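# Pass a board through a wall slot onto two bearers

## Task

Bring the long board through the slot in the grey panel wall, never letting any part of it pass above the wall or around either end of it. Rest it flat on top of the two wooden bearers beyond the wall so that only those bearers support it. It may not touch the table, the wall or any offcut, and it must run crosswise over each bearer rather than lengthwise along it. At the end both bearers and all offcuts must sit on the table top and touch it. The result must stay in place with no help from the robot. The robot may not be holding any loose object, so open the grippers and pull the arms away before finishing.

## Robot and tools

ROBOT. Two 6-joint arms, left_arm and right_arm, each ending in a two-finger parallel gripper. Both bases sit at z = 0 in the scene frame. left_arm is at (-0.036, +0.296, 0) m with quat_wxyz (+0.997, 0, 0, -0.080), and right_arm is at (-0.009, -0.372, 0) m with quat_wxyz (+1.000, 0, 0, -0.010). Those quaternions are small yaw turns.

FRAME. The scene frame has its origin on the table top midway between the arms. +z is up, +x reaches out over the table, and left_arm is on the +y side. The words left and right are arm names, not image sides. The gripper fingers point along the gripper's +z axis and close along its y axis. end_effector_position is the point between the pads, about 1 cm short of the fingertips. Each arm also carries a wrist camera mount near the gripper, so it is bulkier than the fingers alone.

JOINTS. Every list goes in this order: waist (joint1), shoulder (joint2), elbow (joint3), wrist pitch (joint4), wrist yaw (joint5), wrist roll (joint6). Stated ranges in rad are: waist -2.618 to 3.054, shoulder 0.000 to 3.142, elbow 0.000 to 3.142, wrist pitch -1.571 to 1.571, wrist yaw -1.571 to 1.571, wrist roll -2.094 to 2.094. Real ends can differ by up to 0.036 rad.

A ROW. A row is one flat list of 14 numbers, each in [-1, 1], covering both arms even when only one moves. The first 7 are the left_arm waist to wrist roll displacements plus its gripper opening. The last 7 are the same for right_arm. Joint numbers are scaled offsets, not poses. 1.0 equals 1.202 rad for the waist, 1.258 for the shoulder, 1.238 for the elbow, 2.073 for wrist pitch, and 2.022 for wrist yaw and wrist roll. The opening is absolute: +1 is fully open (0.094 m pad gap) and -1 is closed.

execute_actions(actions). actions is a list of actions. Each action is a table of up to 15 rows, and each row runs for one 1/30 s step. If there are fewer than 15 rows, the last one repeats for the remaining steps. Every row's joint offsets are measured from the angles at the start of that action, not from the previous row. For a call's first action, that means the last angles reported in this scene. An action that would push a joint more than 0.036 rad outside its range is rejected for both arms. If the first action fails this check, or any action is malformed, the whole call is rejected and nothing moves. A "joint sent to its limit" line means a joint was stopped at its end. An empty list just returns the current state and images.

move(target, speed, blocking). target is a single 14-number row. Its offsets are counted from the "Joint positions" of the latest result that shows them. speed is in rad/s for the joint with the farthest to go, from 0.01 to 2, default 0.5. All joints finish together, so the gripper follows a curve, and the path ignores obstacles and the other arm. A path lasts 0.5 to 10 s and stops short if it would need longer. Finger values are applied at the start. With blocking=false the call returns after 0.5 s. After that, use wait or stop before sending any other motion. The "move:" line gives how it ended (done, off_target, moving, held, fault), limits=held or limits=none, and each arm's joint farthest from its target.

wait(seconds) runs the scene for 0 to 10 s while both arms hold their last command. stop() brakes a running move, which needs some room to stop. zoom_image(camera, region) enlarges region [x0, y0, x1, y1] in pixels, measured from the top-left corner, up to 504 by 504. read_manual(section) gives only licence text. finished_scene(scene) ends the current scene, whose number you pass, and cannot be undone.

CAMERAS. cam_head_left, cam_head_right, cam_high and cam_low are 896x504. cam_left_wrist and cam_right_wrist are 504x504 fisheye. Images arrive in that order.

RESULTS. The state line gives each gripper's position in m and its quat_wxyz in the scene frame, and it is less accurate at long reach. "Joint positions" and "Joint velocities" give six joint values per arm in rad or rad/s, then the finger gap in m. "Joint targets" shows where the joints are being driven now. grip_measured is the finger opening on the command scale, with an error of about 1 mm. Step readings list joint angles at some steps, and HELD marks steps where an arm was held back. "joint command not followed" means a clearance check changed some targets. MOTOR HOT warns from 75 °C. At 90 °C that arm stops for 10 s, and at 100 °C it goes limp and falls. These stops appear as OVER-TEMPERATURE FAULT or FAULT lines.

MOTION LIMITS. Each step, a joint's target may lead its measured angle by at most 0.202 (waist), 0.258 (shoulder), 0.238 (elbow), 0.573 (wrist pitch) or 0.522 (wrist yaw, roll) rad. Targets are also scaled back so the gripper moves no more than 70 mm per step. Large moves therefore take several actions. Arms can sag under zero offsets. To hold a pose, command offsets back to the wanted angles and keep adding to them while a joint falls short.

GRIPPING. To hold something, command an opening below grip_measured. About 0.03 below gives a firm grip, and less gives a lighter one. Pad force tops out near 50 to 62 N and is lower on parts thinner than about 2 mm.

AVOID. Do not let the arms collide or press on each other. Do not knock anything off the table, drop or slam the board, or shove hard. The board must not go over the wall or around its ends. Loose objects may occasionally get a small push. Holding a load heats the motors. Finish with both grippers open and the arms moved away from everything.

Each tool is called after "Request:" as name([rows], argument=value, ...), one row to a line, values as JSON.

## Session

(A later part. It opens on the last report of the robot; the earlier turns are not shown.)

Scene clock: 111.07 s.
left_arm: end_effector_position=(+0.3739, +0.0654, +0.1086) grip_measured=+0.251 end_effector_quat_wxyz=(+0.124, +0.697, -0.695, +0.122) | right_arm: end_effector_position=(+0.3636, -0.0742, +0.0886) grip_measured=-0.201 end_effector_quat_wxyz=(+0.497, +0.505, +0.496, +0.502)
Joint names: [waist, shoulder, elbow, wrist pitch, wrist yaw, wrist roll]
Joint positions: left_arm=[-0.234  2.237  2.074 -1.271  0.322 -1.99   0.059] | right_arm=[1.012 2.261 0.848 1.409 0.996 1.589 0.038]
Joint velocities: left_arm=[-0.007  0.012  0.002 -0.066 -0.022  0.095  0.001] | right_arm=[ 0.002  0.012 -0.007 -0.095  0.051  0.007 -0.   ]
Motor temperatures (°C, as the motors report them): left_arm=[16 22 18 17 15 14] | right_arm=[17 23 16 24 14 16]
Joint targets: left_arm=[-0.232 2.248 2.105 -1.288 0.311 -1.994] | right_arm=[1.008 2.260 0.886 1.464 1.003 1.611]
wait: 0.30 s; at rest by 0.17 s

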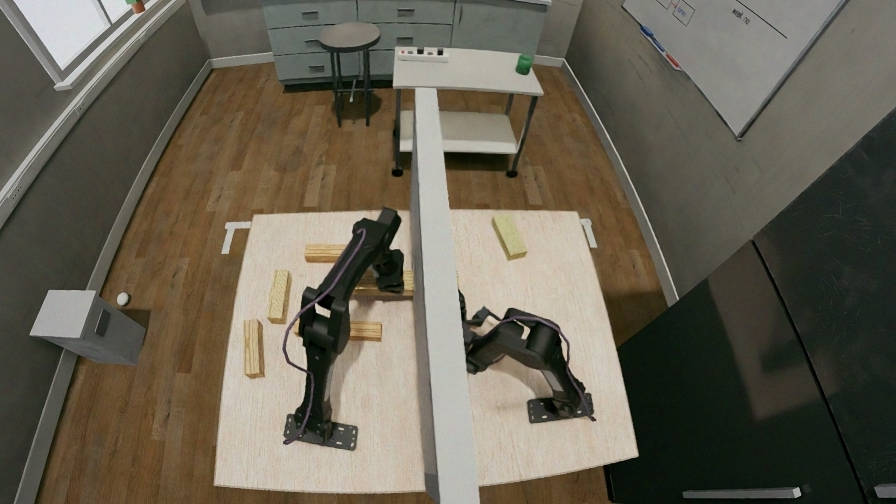

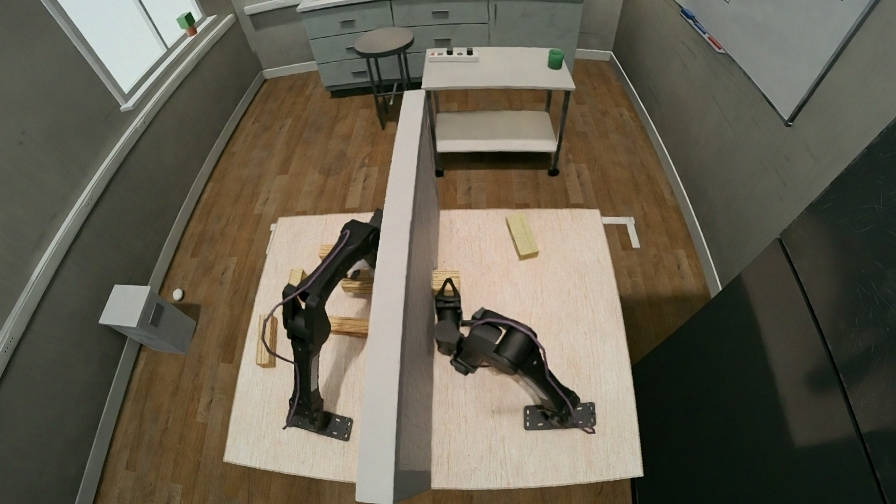

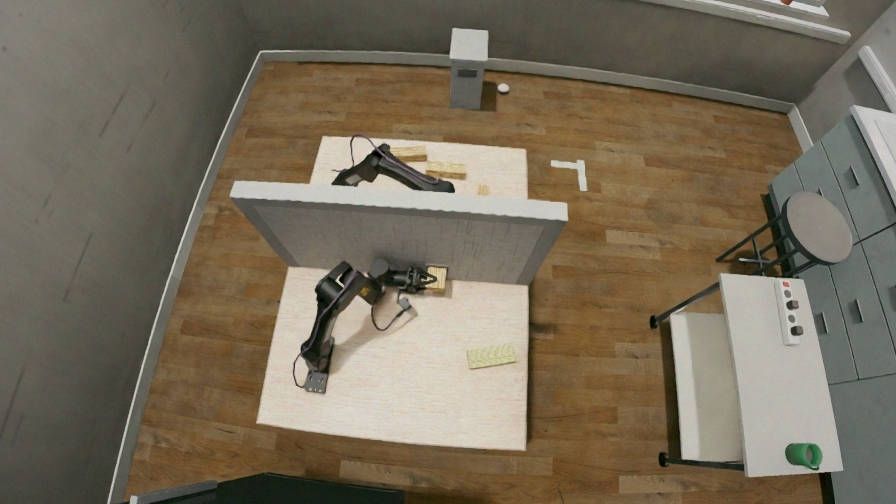

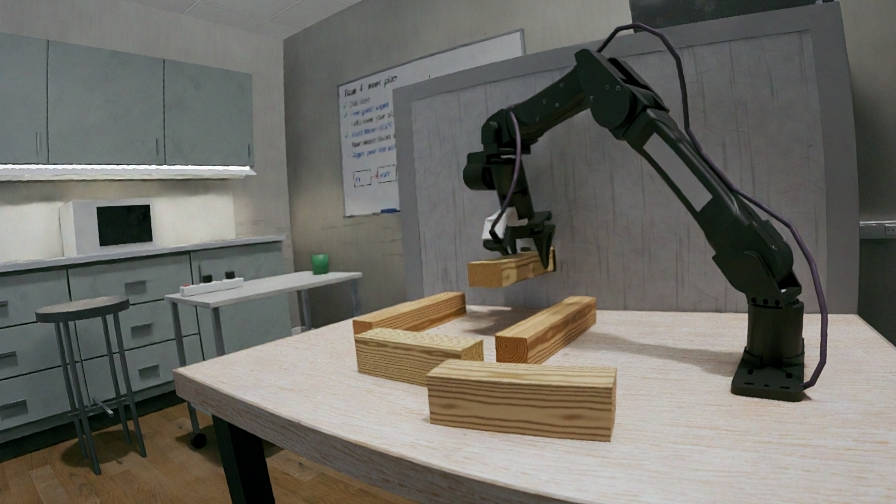

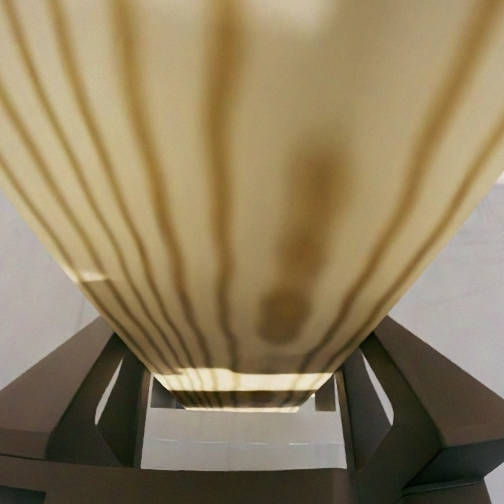

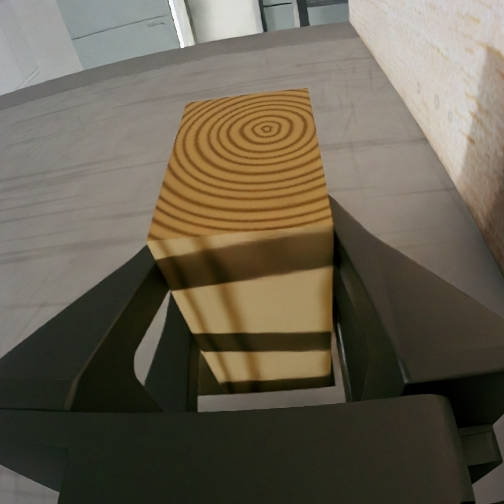

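Request:
execute_actions([
  [[0.00166,0.0051,0.02504,-0.0071,-0.0037,-0.0016,0.19,-0.00333,-0.0008,0.0307,0.02653,0.00346,0.01088,-0.3],[0.00166,0.0014,0.02504,-0.0060,-0.0019,-0.0012,0.19,-0.00333,-0.0008,0.0307,0.02653,0.00346,0.01088,-0.3],[0.00166,-0.0022,0.02504,-0.0050,-0.0001,-0.0008,0.19,-0.00333,-0.0008,0.0307,0.0245,0.00346,0.0095,-0.3],[0.00166,-0.0059,0.02504,-0.0039,0.0017,-0.0004,0.19,-0.00333,-0.0008,0.0307,0.0225,0.00346,0.0081,-0.3],[0.00166,-0.00954,0.02504,-0.00289,0.00346,0.0,0.19,-0.00333,-0.0008,0.0307,0.0205,0.00346,0.0067,-0.27],[0.00166,-0.00954,0.02504,-0.00289,0.00346,0.0,0.19,-0.00333,-0.0008,0.0307,0.0185,0.00346,0.0053,-0.24],[0.00166,-0.00954,0.02504,-0.00289,0.00346,0.0,0.19,-0.00333,-0.0008,0.0307,0.0165,0.00346,0.0039,-0.21],[0.00166,-0.00954,0.02504,-0.00289,0.00346,0.0,0.19,-0.00333,-0.0008,0.0307,0.0145,0.00346,0.0025,-0.18],[0.00166,-0.00954,0.02504,-0.00289,0.00346,0.0,0.19,-0.00333,-0.0008,0.0307,0.0125,0.00346,0.0011,-0.14],[0.00166,-0.00954,0.02504,-0.00289,0.00346,0.0,0.19,-0.00333,-0.0008,0.0307,0.0125,0.00346,0.0011,-0.08],[0.00166,-0.00954,0.02504,-0.00289,0.00346,0.0,0.19,-0.00333,-0.0008,0.0307,0.0125,0.00346,0.0011,0.0],[0.00166,-0.00954,0.02504,-0.00289,0.00346,0.0,0.19,-0.00333,-0.0008,0.0307,0.0125,0.00346,0.0011,0.12],[0.00166,-0.00954,0.02504,-0.00289,0.00346,0.0,0.19,-0.00333,-0.0008,0.0307,0.0125,0.00346,0.0011,0.25],[0.00166,-0.00954,0.02504,-0.00289,0.00346,0.0,0.19,-0.00333,-0.0008,0.0307,0.0125,0.00346,0.0011,0.38],[0.00166,-0.00954,0.02504,-0.00289,0.00346,0.0,0.19,-0.00333,-0.0008,0.0307,0.0125,0.00346,0.0011,0.5]],
])

Request:
wait(seconds=0.4)

Scene clock: 112.40 s.
left_arm: end_effector_position=(+0.3739, +0.0652, +0.1086) grip_measured=+0.251 end_effector_quat_wxyz=(+0.124, +0.698, -0.695, +0.122) | right_arm: end_effector_position=(+0.3636, -0.0743, +0.0921) grip_measured=+0.440 end_effector_quat_wxyz=(+0.494, +0.508, +0.488, +0.510)
Joint names: [waist, shoulder, elbow, wrist pitch, wrist yaw, wrist roll]
Joint positions: left_arm=[-0.234  2.237  2.074 -1.271  0.323 -1.991  0.059] | right_arm=[1.012 2.261 0.848 1.429 0.996 1.593 0.068]
Joint velocities: left_arm=[ 0.002  0.002  0.007 -0.066  0.037  0.081 -0.   ] | right_arm=[-0.012 -0.007 -0.007 -0.007  0.007 -0.022  0.115]
Motor temperatures (°C, as the motors report them): left_arm=[16 22 18 17 15 14] | right_arm=[17 23 16 24 14 16]
Joint targets: left_arm=[-0.232 2.225 2.105 -1.277 0.329 -1.990] | right_arm=[1.008 2.260 0.886 1.435 1.003 1.591]
Step readings (joint positions):
0: left_arm=[-0.234 2.237 2.074 -1.271 0.322 -1.990] | right_arm=[1.012 2.261 0.848 1.409 0.996 1.589]
1: left_arm=[-0.234 2.237 2.074 -1.271 0.322 -1.990] | right_arm=[1.012 2.261 0.848 1.409 0.996 1.589]
2: left_arm=[-0.234 2.237 2.074 -1.271 0.322 -1.990] | right_arm=[1.012 2.261 0.848 1.409 0.996 1.589]
4: left_arm=[-0.234 2.237 2.074 -1.271 0.322 -1.990] | right_arm=[1.012 2.261 0.848 1.409 0.996 1.589]
8: left_arm=[-0.234 2.237 2.074 -1.271 0.322 -1.991] | right_arm=[1.012 2.261 0.848 1.409 0.996 1.587]
15: Joint positions above

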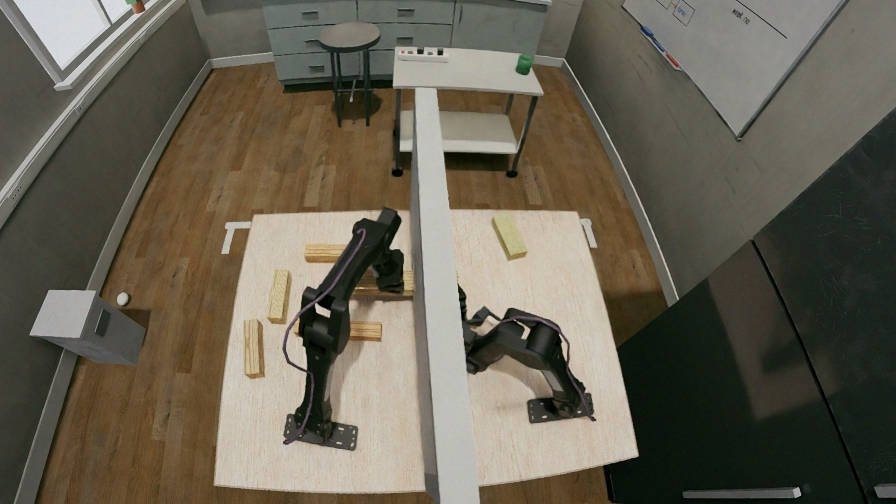

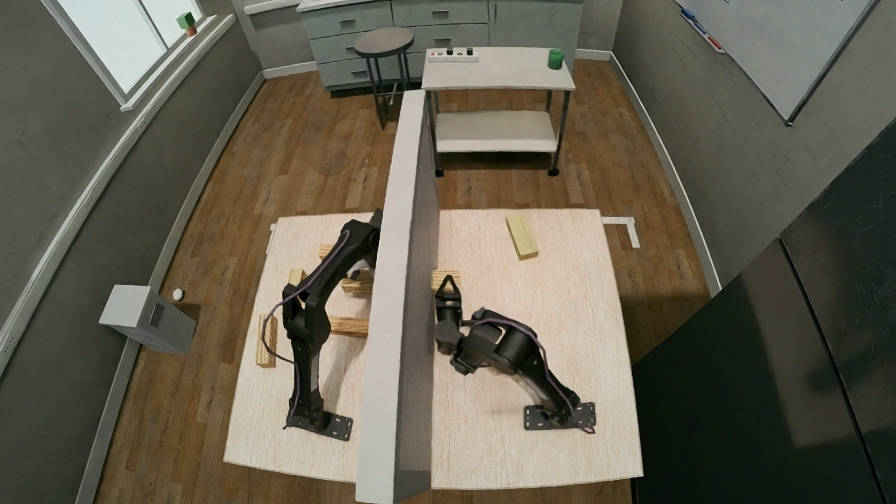

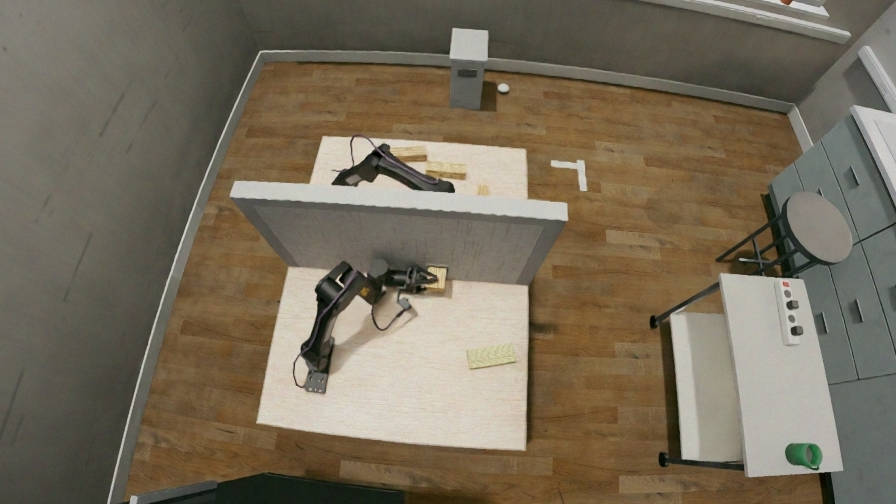

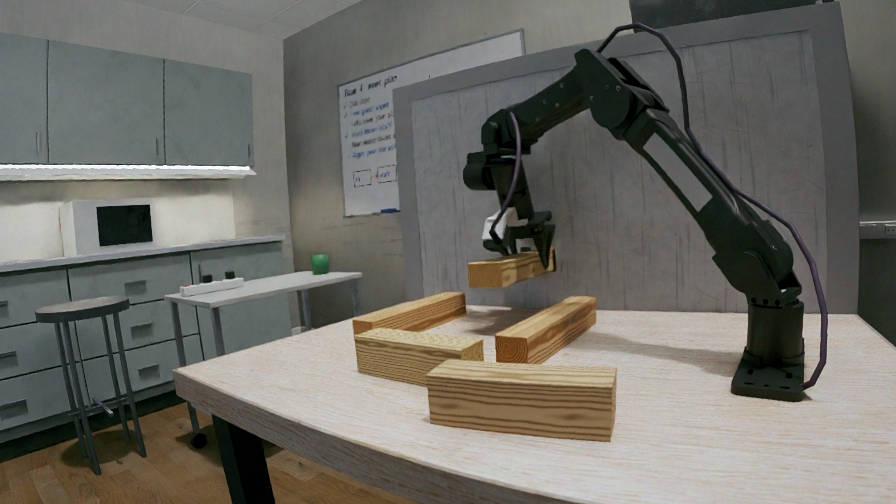

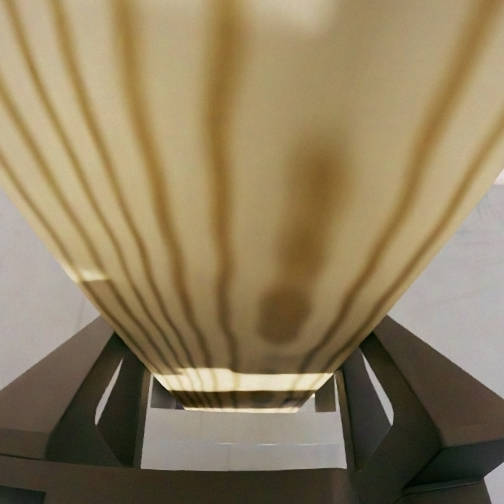

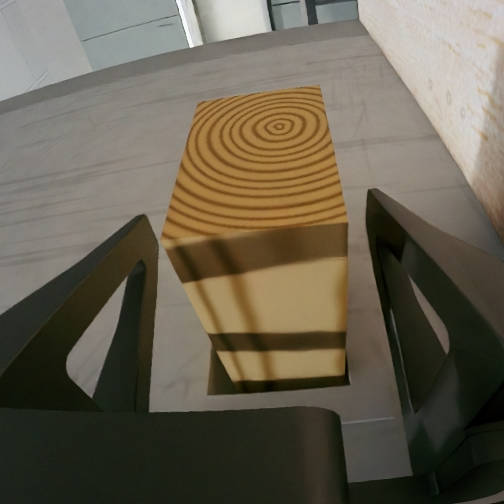

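Scene clock: 112.80 s.
left_arm: end_effector_position=(+0.3739, +0.0652, +0.1086) grip_measured=+0.251 end_effector_quat_wxyz=(+0.124, +0.698, -0.695, +0.122) | right_arm: end_effector_position=(+0.3636, -0.0743, +0.0931) grip_measured=+0.497 end_effector_quat_wxyz=(+0.494, +0.509, +0.485, +0.512)
Joint names: [waist, shoulder, elbow, wrist pitch, wrist yaw, wrist roll]
Joint positions: left_arm=[-0.234  2.237  2.074 -1.271  0.323 -1.991  0.059] | right_arm=[1.012 2.261 0.848 1.435 0.996 1.595 0.07 ]
Joint velocities: left_arm=[ 0.017 -0.017 -0.012 -0.051  0.007  0.037  0.   ] | right_arm=[ 0.002  0.007 -0.012  0.051 -0.022  0.007 -0.001]
Motor temperatures (°C, as the motors report them): left_arm=[16 22 18 17 15 14] | right_arm=[17 23 16 24 14 16]
Joint targets: left_arm=[-0.232 2.225 2.105 -1.277 0.329 -1.990] | right_arm=[1.008 2.260 0.886 1.435 1.003 1.591]
wait: 0.40 s; at rest by 0.33 s

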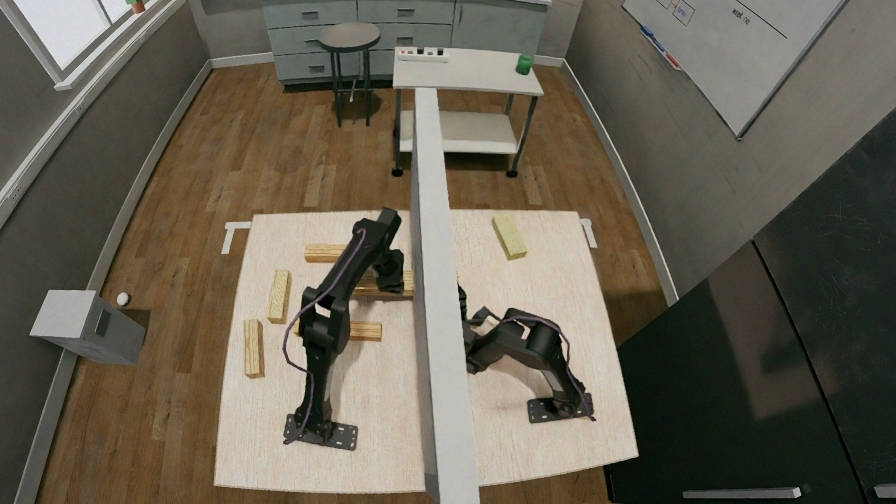

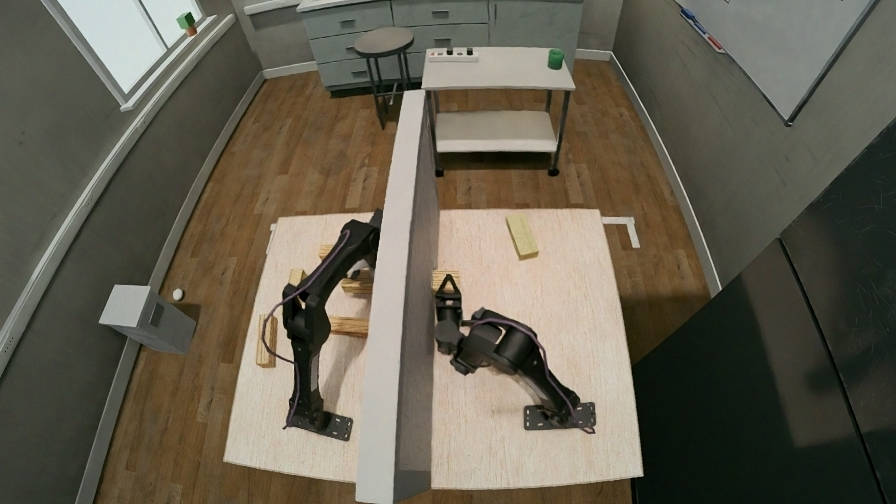

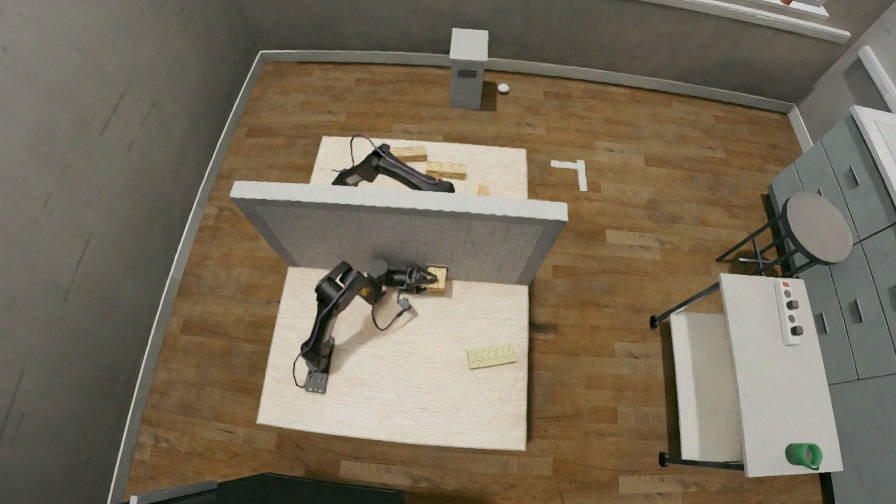

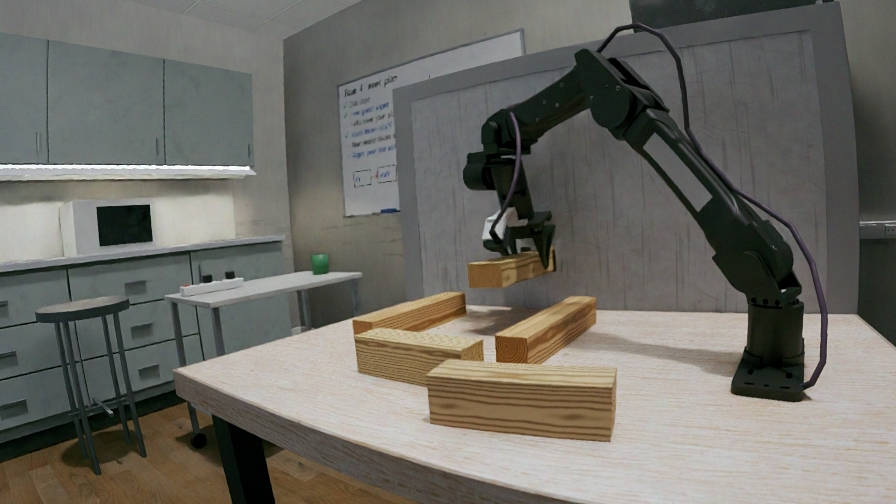

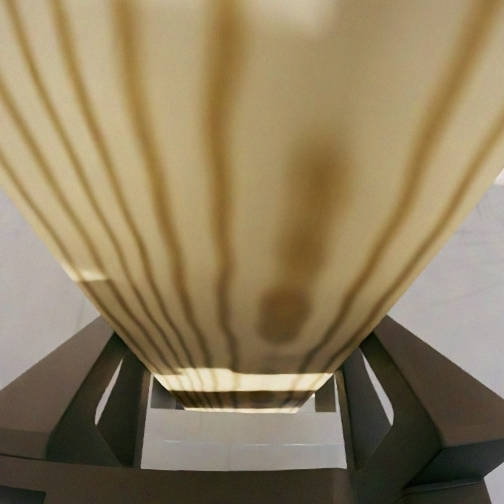

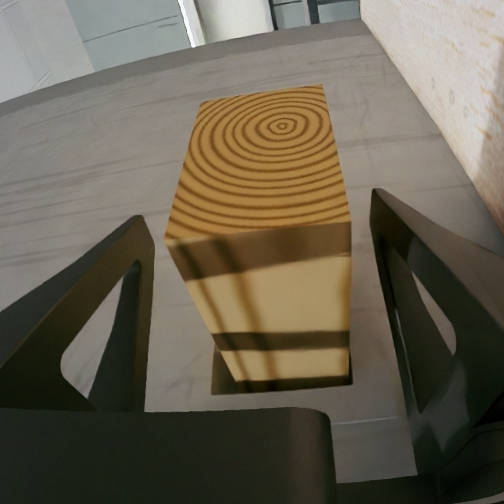

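Request:
zoom_image(camera="cam_right_wrist", region=[150, 280, 410, 420])

Request:
zoom_image(camera="cam_high", region=[380, 240, 480, 310])

Region (150, 280, 410, 420) of cam_right_wrist's 504x504 image, scaled by 1.938, with more detail than that image has; it fills the top 271 rows of this view, and the rest is white.

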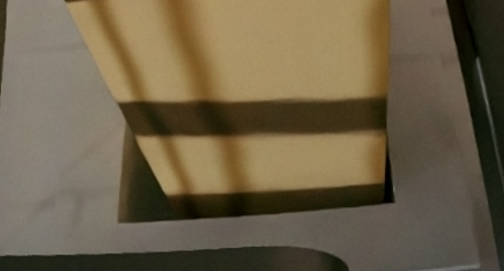

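Region (380, 240, 480, 310) of cam_high's 896x504 image, scaled by 5.040, with more detail than that image has; it fills the top 353 rows of this view, and the rest is white.

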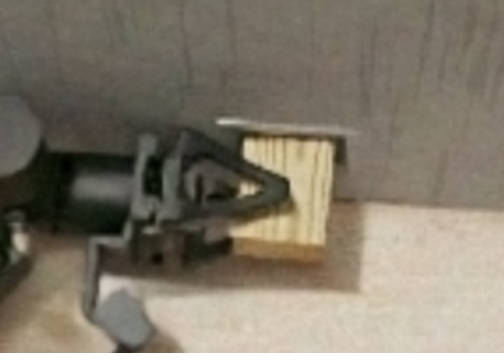

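Request:
execute_actions([
  [[0.00277,-0.01457,0.01238,-0.00081,0.00396,0.00239,0.19,-0.00333,-0.0008,0.0307,-0.0024,0.00346,-0.00233,0.5],[0.00447,-0.02008,-0.00102,0.00132,0.00500,0.00509,0.19,-0.00333,-0.0008,0.0307,-0.0048,0.00346,-0.00267,0.5],[0.00728,-0.02649,-0.01586,0.00351,0.00614,0.00703,0.19,-0.00333,-0.0008,0.0307,-0.0072,0.00346,-0.00302,0.5],[0.01000,-0.02867,-0.01936,0.00367,0.00638,0.00955,0.19,-0.00333,-0.0008,0.0307,-0.0096,0.00346,-0.00336,0.5],[0.01354,-0.03152,-0.02391,0.00387,0.00670,0.01248,0.19,-0.00333,-0.0008,0.0307,-0.0121,0.00346,-0.00371,0.5],[0.01766,-0.03483,-0.02921,0.00411,0.00707,0.01563,0.19,-0.00333,-0.0008,0.0307,-0.0145,0.00346,-0.00406,0.5],[0.02209,-0.03839,-0.03489,0.00437,0.00747,0.01878,0.19,-0.00333,-0.0008,0.0307,-0.0169,0.00346,-0.00440,0.5],[0.02651,-0.04196,-0.04058,0.00462,0.00786,0.02171,0.19,-0.00333,-0.0008,0.0307,-0.0193,0.00346,-0.00475,0.5],[0.03064,-0.04527,-0.04588,0.00486,0.00823,0.02423,0.19,-0.00333,-0.0008,0.0307,-0.0217,0.00346,-0.00509,0.5],[0.03418,-0.04812,-0.05043,0.00507,0.00855,0.02616,0.19,-0.00333,-0.0008,0.0307,-0.02412,0.00346,-0.00544,0.5],[0.03690,-0.05030,-0.05393,0.00522,0.00879,0.02738,0.19,-0.00333,-0.0008,0.0307,-0.02412,0.00346,-0.00544,0.5],[0.03860,-0.05168,-0.05611,0.00532,0.00895,0.02779,0.19,-0.00333,-0.0008,0.0307,-0.02412,0.00346,-0.00544,0.5],[0.03918,-0.05215,-0.05687,0.00535,0.00900,0.02779,0.19,-0.00333,-0.0008,0.0307,-0.02412,0.00346,-0.00544,0.5]],
])

Request:
wait(seconds=0.4)

Scene clock: 119.10 s.
left_arm: end_effector_position=(+0.3749, +0.0806, +0.1069) grip_measured=+0.251 end_effector_quat_wxyz=(+0.128, +0.693, -0.697, +0.128) | right_arm: end_effector_position=(+0.3636, -0.0743, +0.0890) grip_measured=+0.497 end_effector_quat_wxyz=(+0.496, +0.507, +0.494, +0.504)
Joint names: [waist, shoulder, elbow, wrist pitch, wrist yaw, wrist roll]
Joint positions: left_arm=[-0.195  2.209  2.018 -1.248  0.341 -1.944  0.059] | right_arm=[1.012 2.261 0.848 1.411 0.996 1.595 0.07 ]
Joint velocities: left_arm=[ 0.066 -0.002 -0.042 -0.037 -0.037  0.095 -0.   ] | right_arm=[ 0.002  0.012 -0.007  0.022 -0.022 -0.037  0.   ]
Motor temperatures (°C, as the motors report them): left_arm=[16 23 18 17 15 14] | right_arm=[17 24 16 23 14 16]
Joint targets: left_arm=[-0.187 2.171 2.004 -1.260 0.341 -1.935] | right_arm=[1.008 2.260 0.886 1.385 1.003 1.583]
Step readings (joint positions):
0: left_arm=[-0.234 2.237 2.074 -1.271 0.323 -1.991] | right_arm=[1.012 2.261 0.848 1.436 0.996 1.595]
1: left_arm=[-0.234 2.237 2.074 -1.271 0.323 -1.991] | right_arm=[1.012 2.261 0.848 1.436 0.996 1.595]
2: left_arm=[-0.234 2.237 2.074 -1.271 0.323 -1.990] | right_arm=[1.012 2.261 0.848 1.436 0.996 1.595]
4: left_arm=[-0.233 2.237 2.072 -1.269 0.323 -1.986] | right_arm=[1.012 2.261 0.848 1.436 0.996 1.595]
8: left_arm=[-0.224 2.228 2.050 -1.252 0.336 -1.970] | right_arm=[1.012 2.261 0.848 1.429 0.996 1.595]
15: Joint positions above

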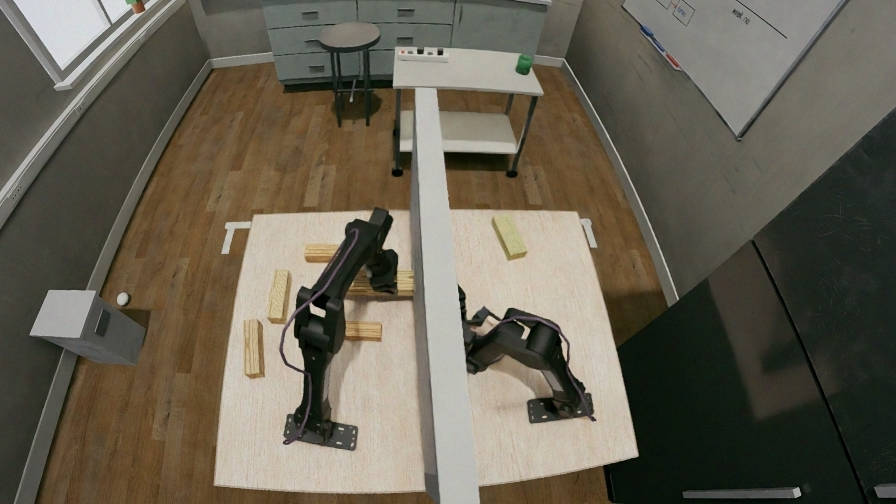

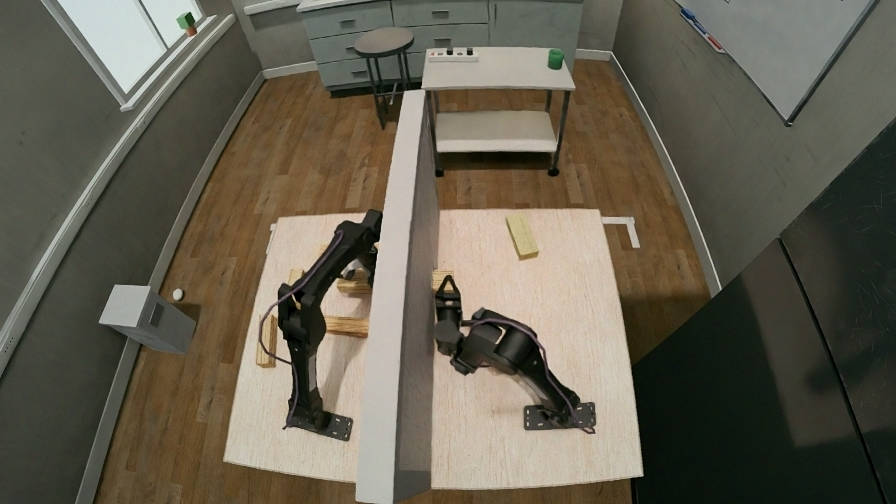

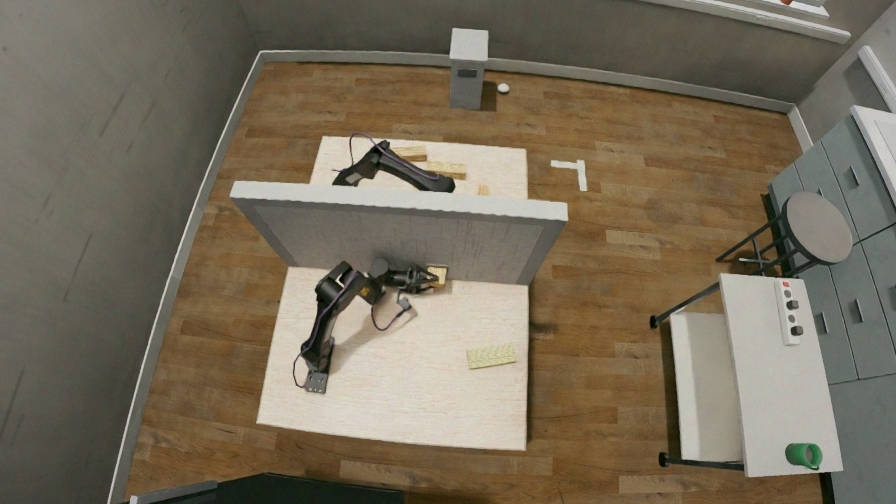

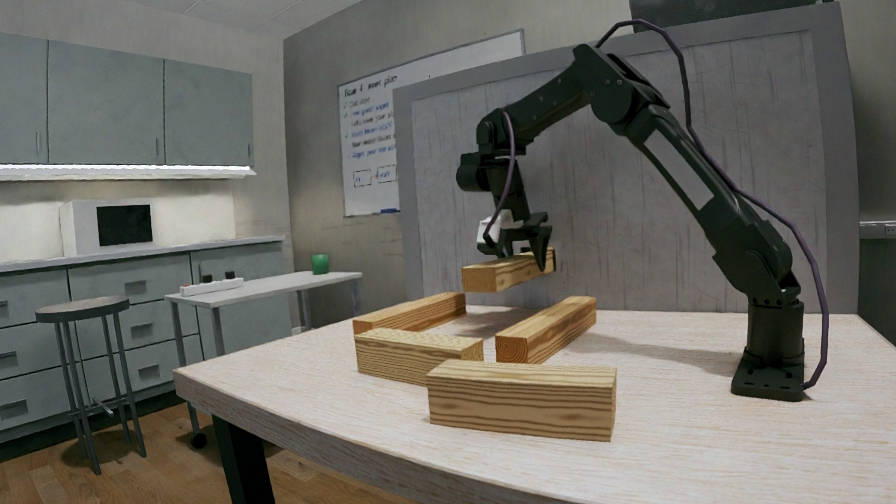

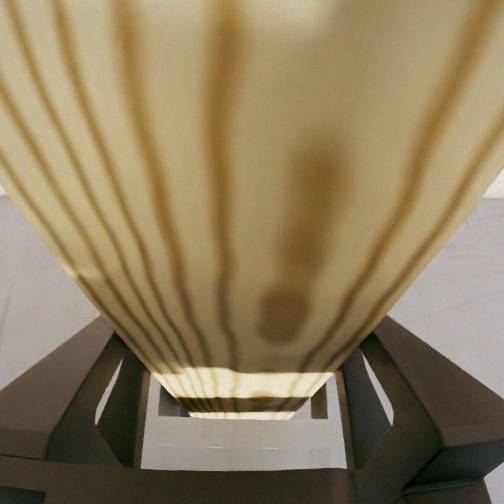

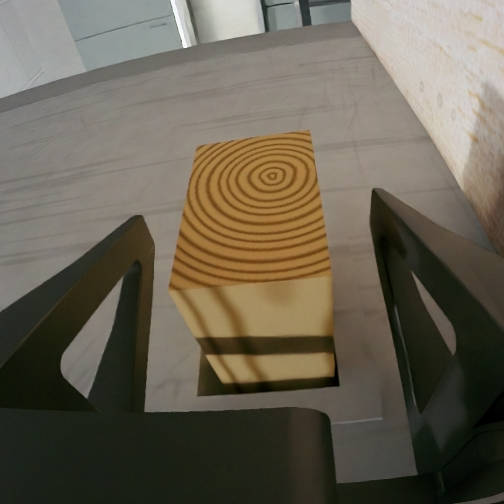

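Scene clock: 119.50 s.
left_arm: end_effector_position=(+0.3755, +0.0821, +0.1066) grip_measured=+0.251 end_effector_quat_wxyz=(+0.128, +0.693, -0.698, +0.128) | right_arm: end_effector_position=(+0.3636, -0.0743, +0.0883) grip_measured=+0.497 end_effector_quat_wxyz=(+0.496, +0.507, +0.495, +0.502)
Joint names: [waist, shoulder, elbow, wrist pitch, wrist yaw, wrist roll]
Joint positions: left_arm=[-0.192  2.209  2.017 -1.248  0.341 -1.939  0.059] | right_arm=[1.012 2.261 0.848 1.407 0.996 1.595 0.07 ]
Joint velocities: left_arm=[-0.002  0.007 -0.007 -0.051 -0.051 -0.022 -0.002] | right_arm=[ 0.012 -0.002 -0.012 -0.066 -0.037 -0.066 -0.   ]
Motor temperatures (°C, as the motors report them): left_arm=[16 23 18 17 15 14] | right_arm=[17 24 16 23 14 16]
Joint targets: left_arm=[-0.187 2.171 2.003 -1.260 0.341 -1.935] | right_arm=[1.008 2.260 0.886 1.385 1.003 1.583]
wait: 0.40 s; at rest by 0.27 s

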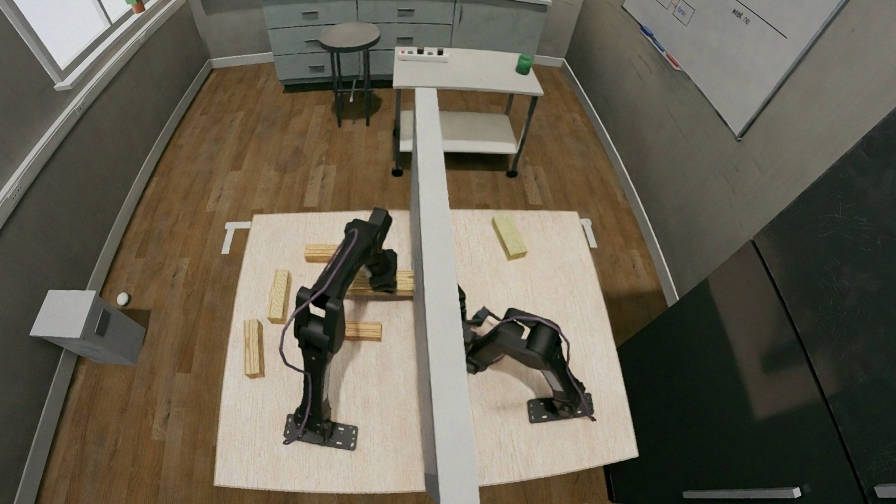

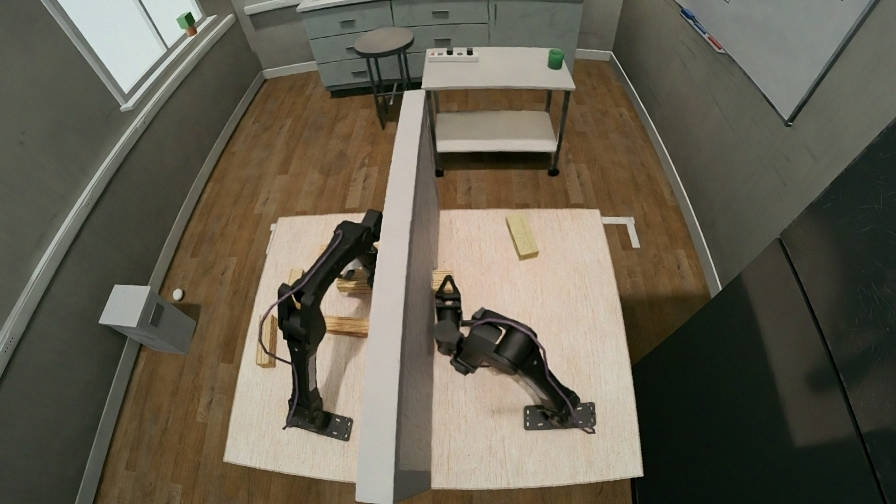

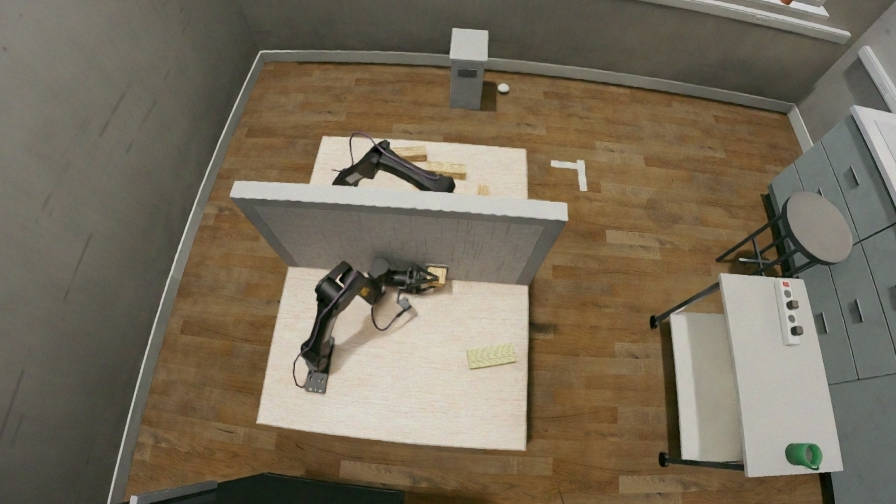

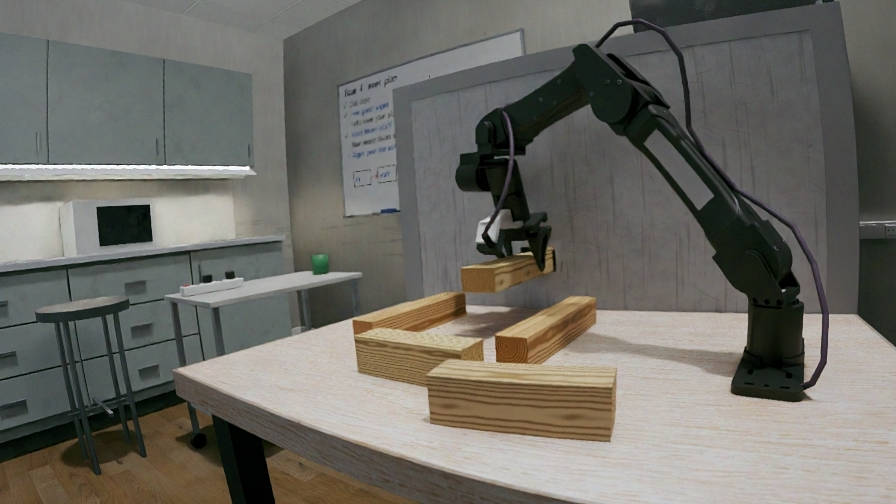

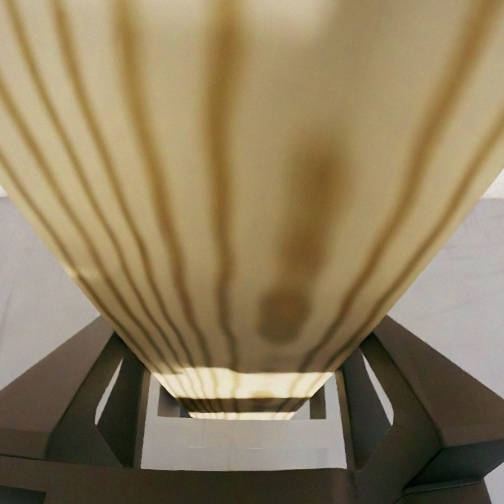

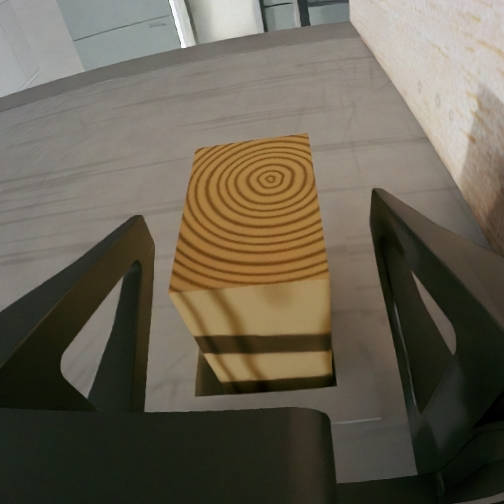

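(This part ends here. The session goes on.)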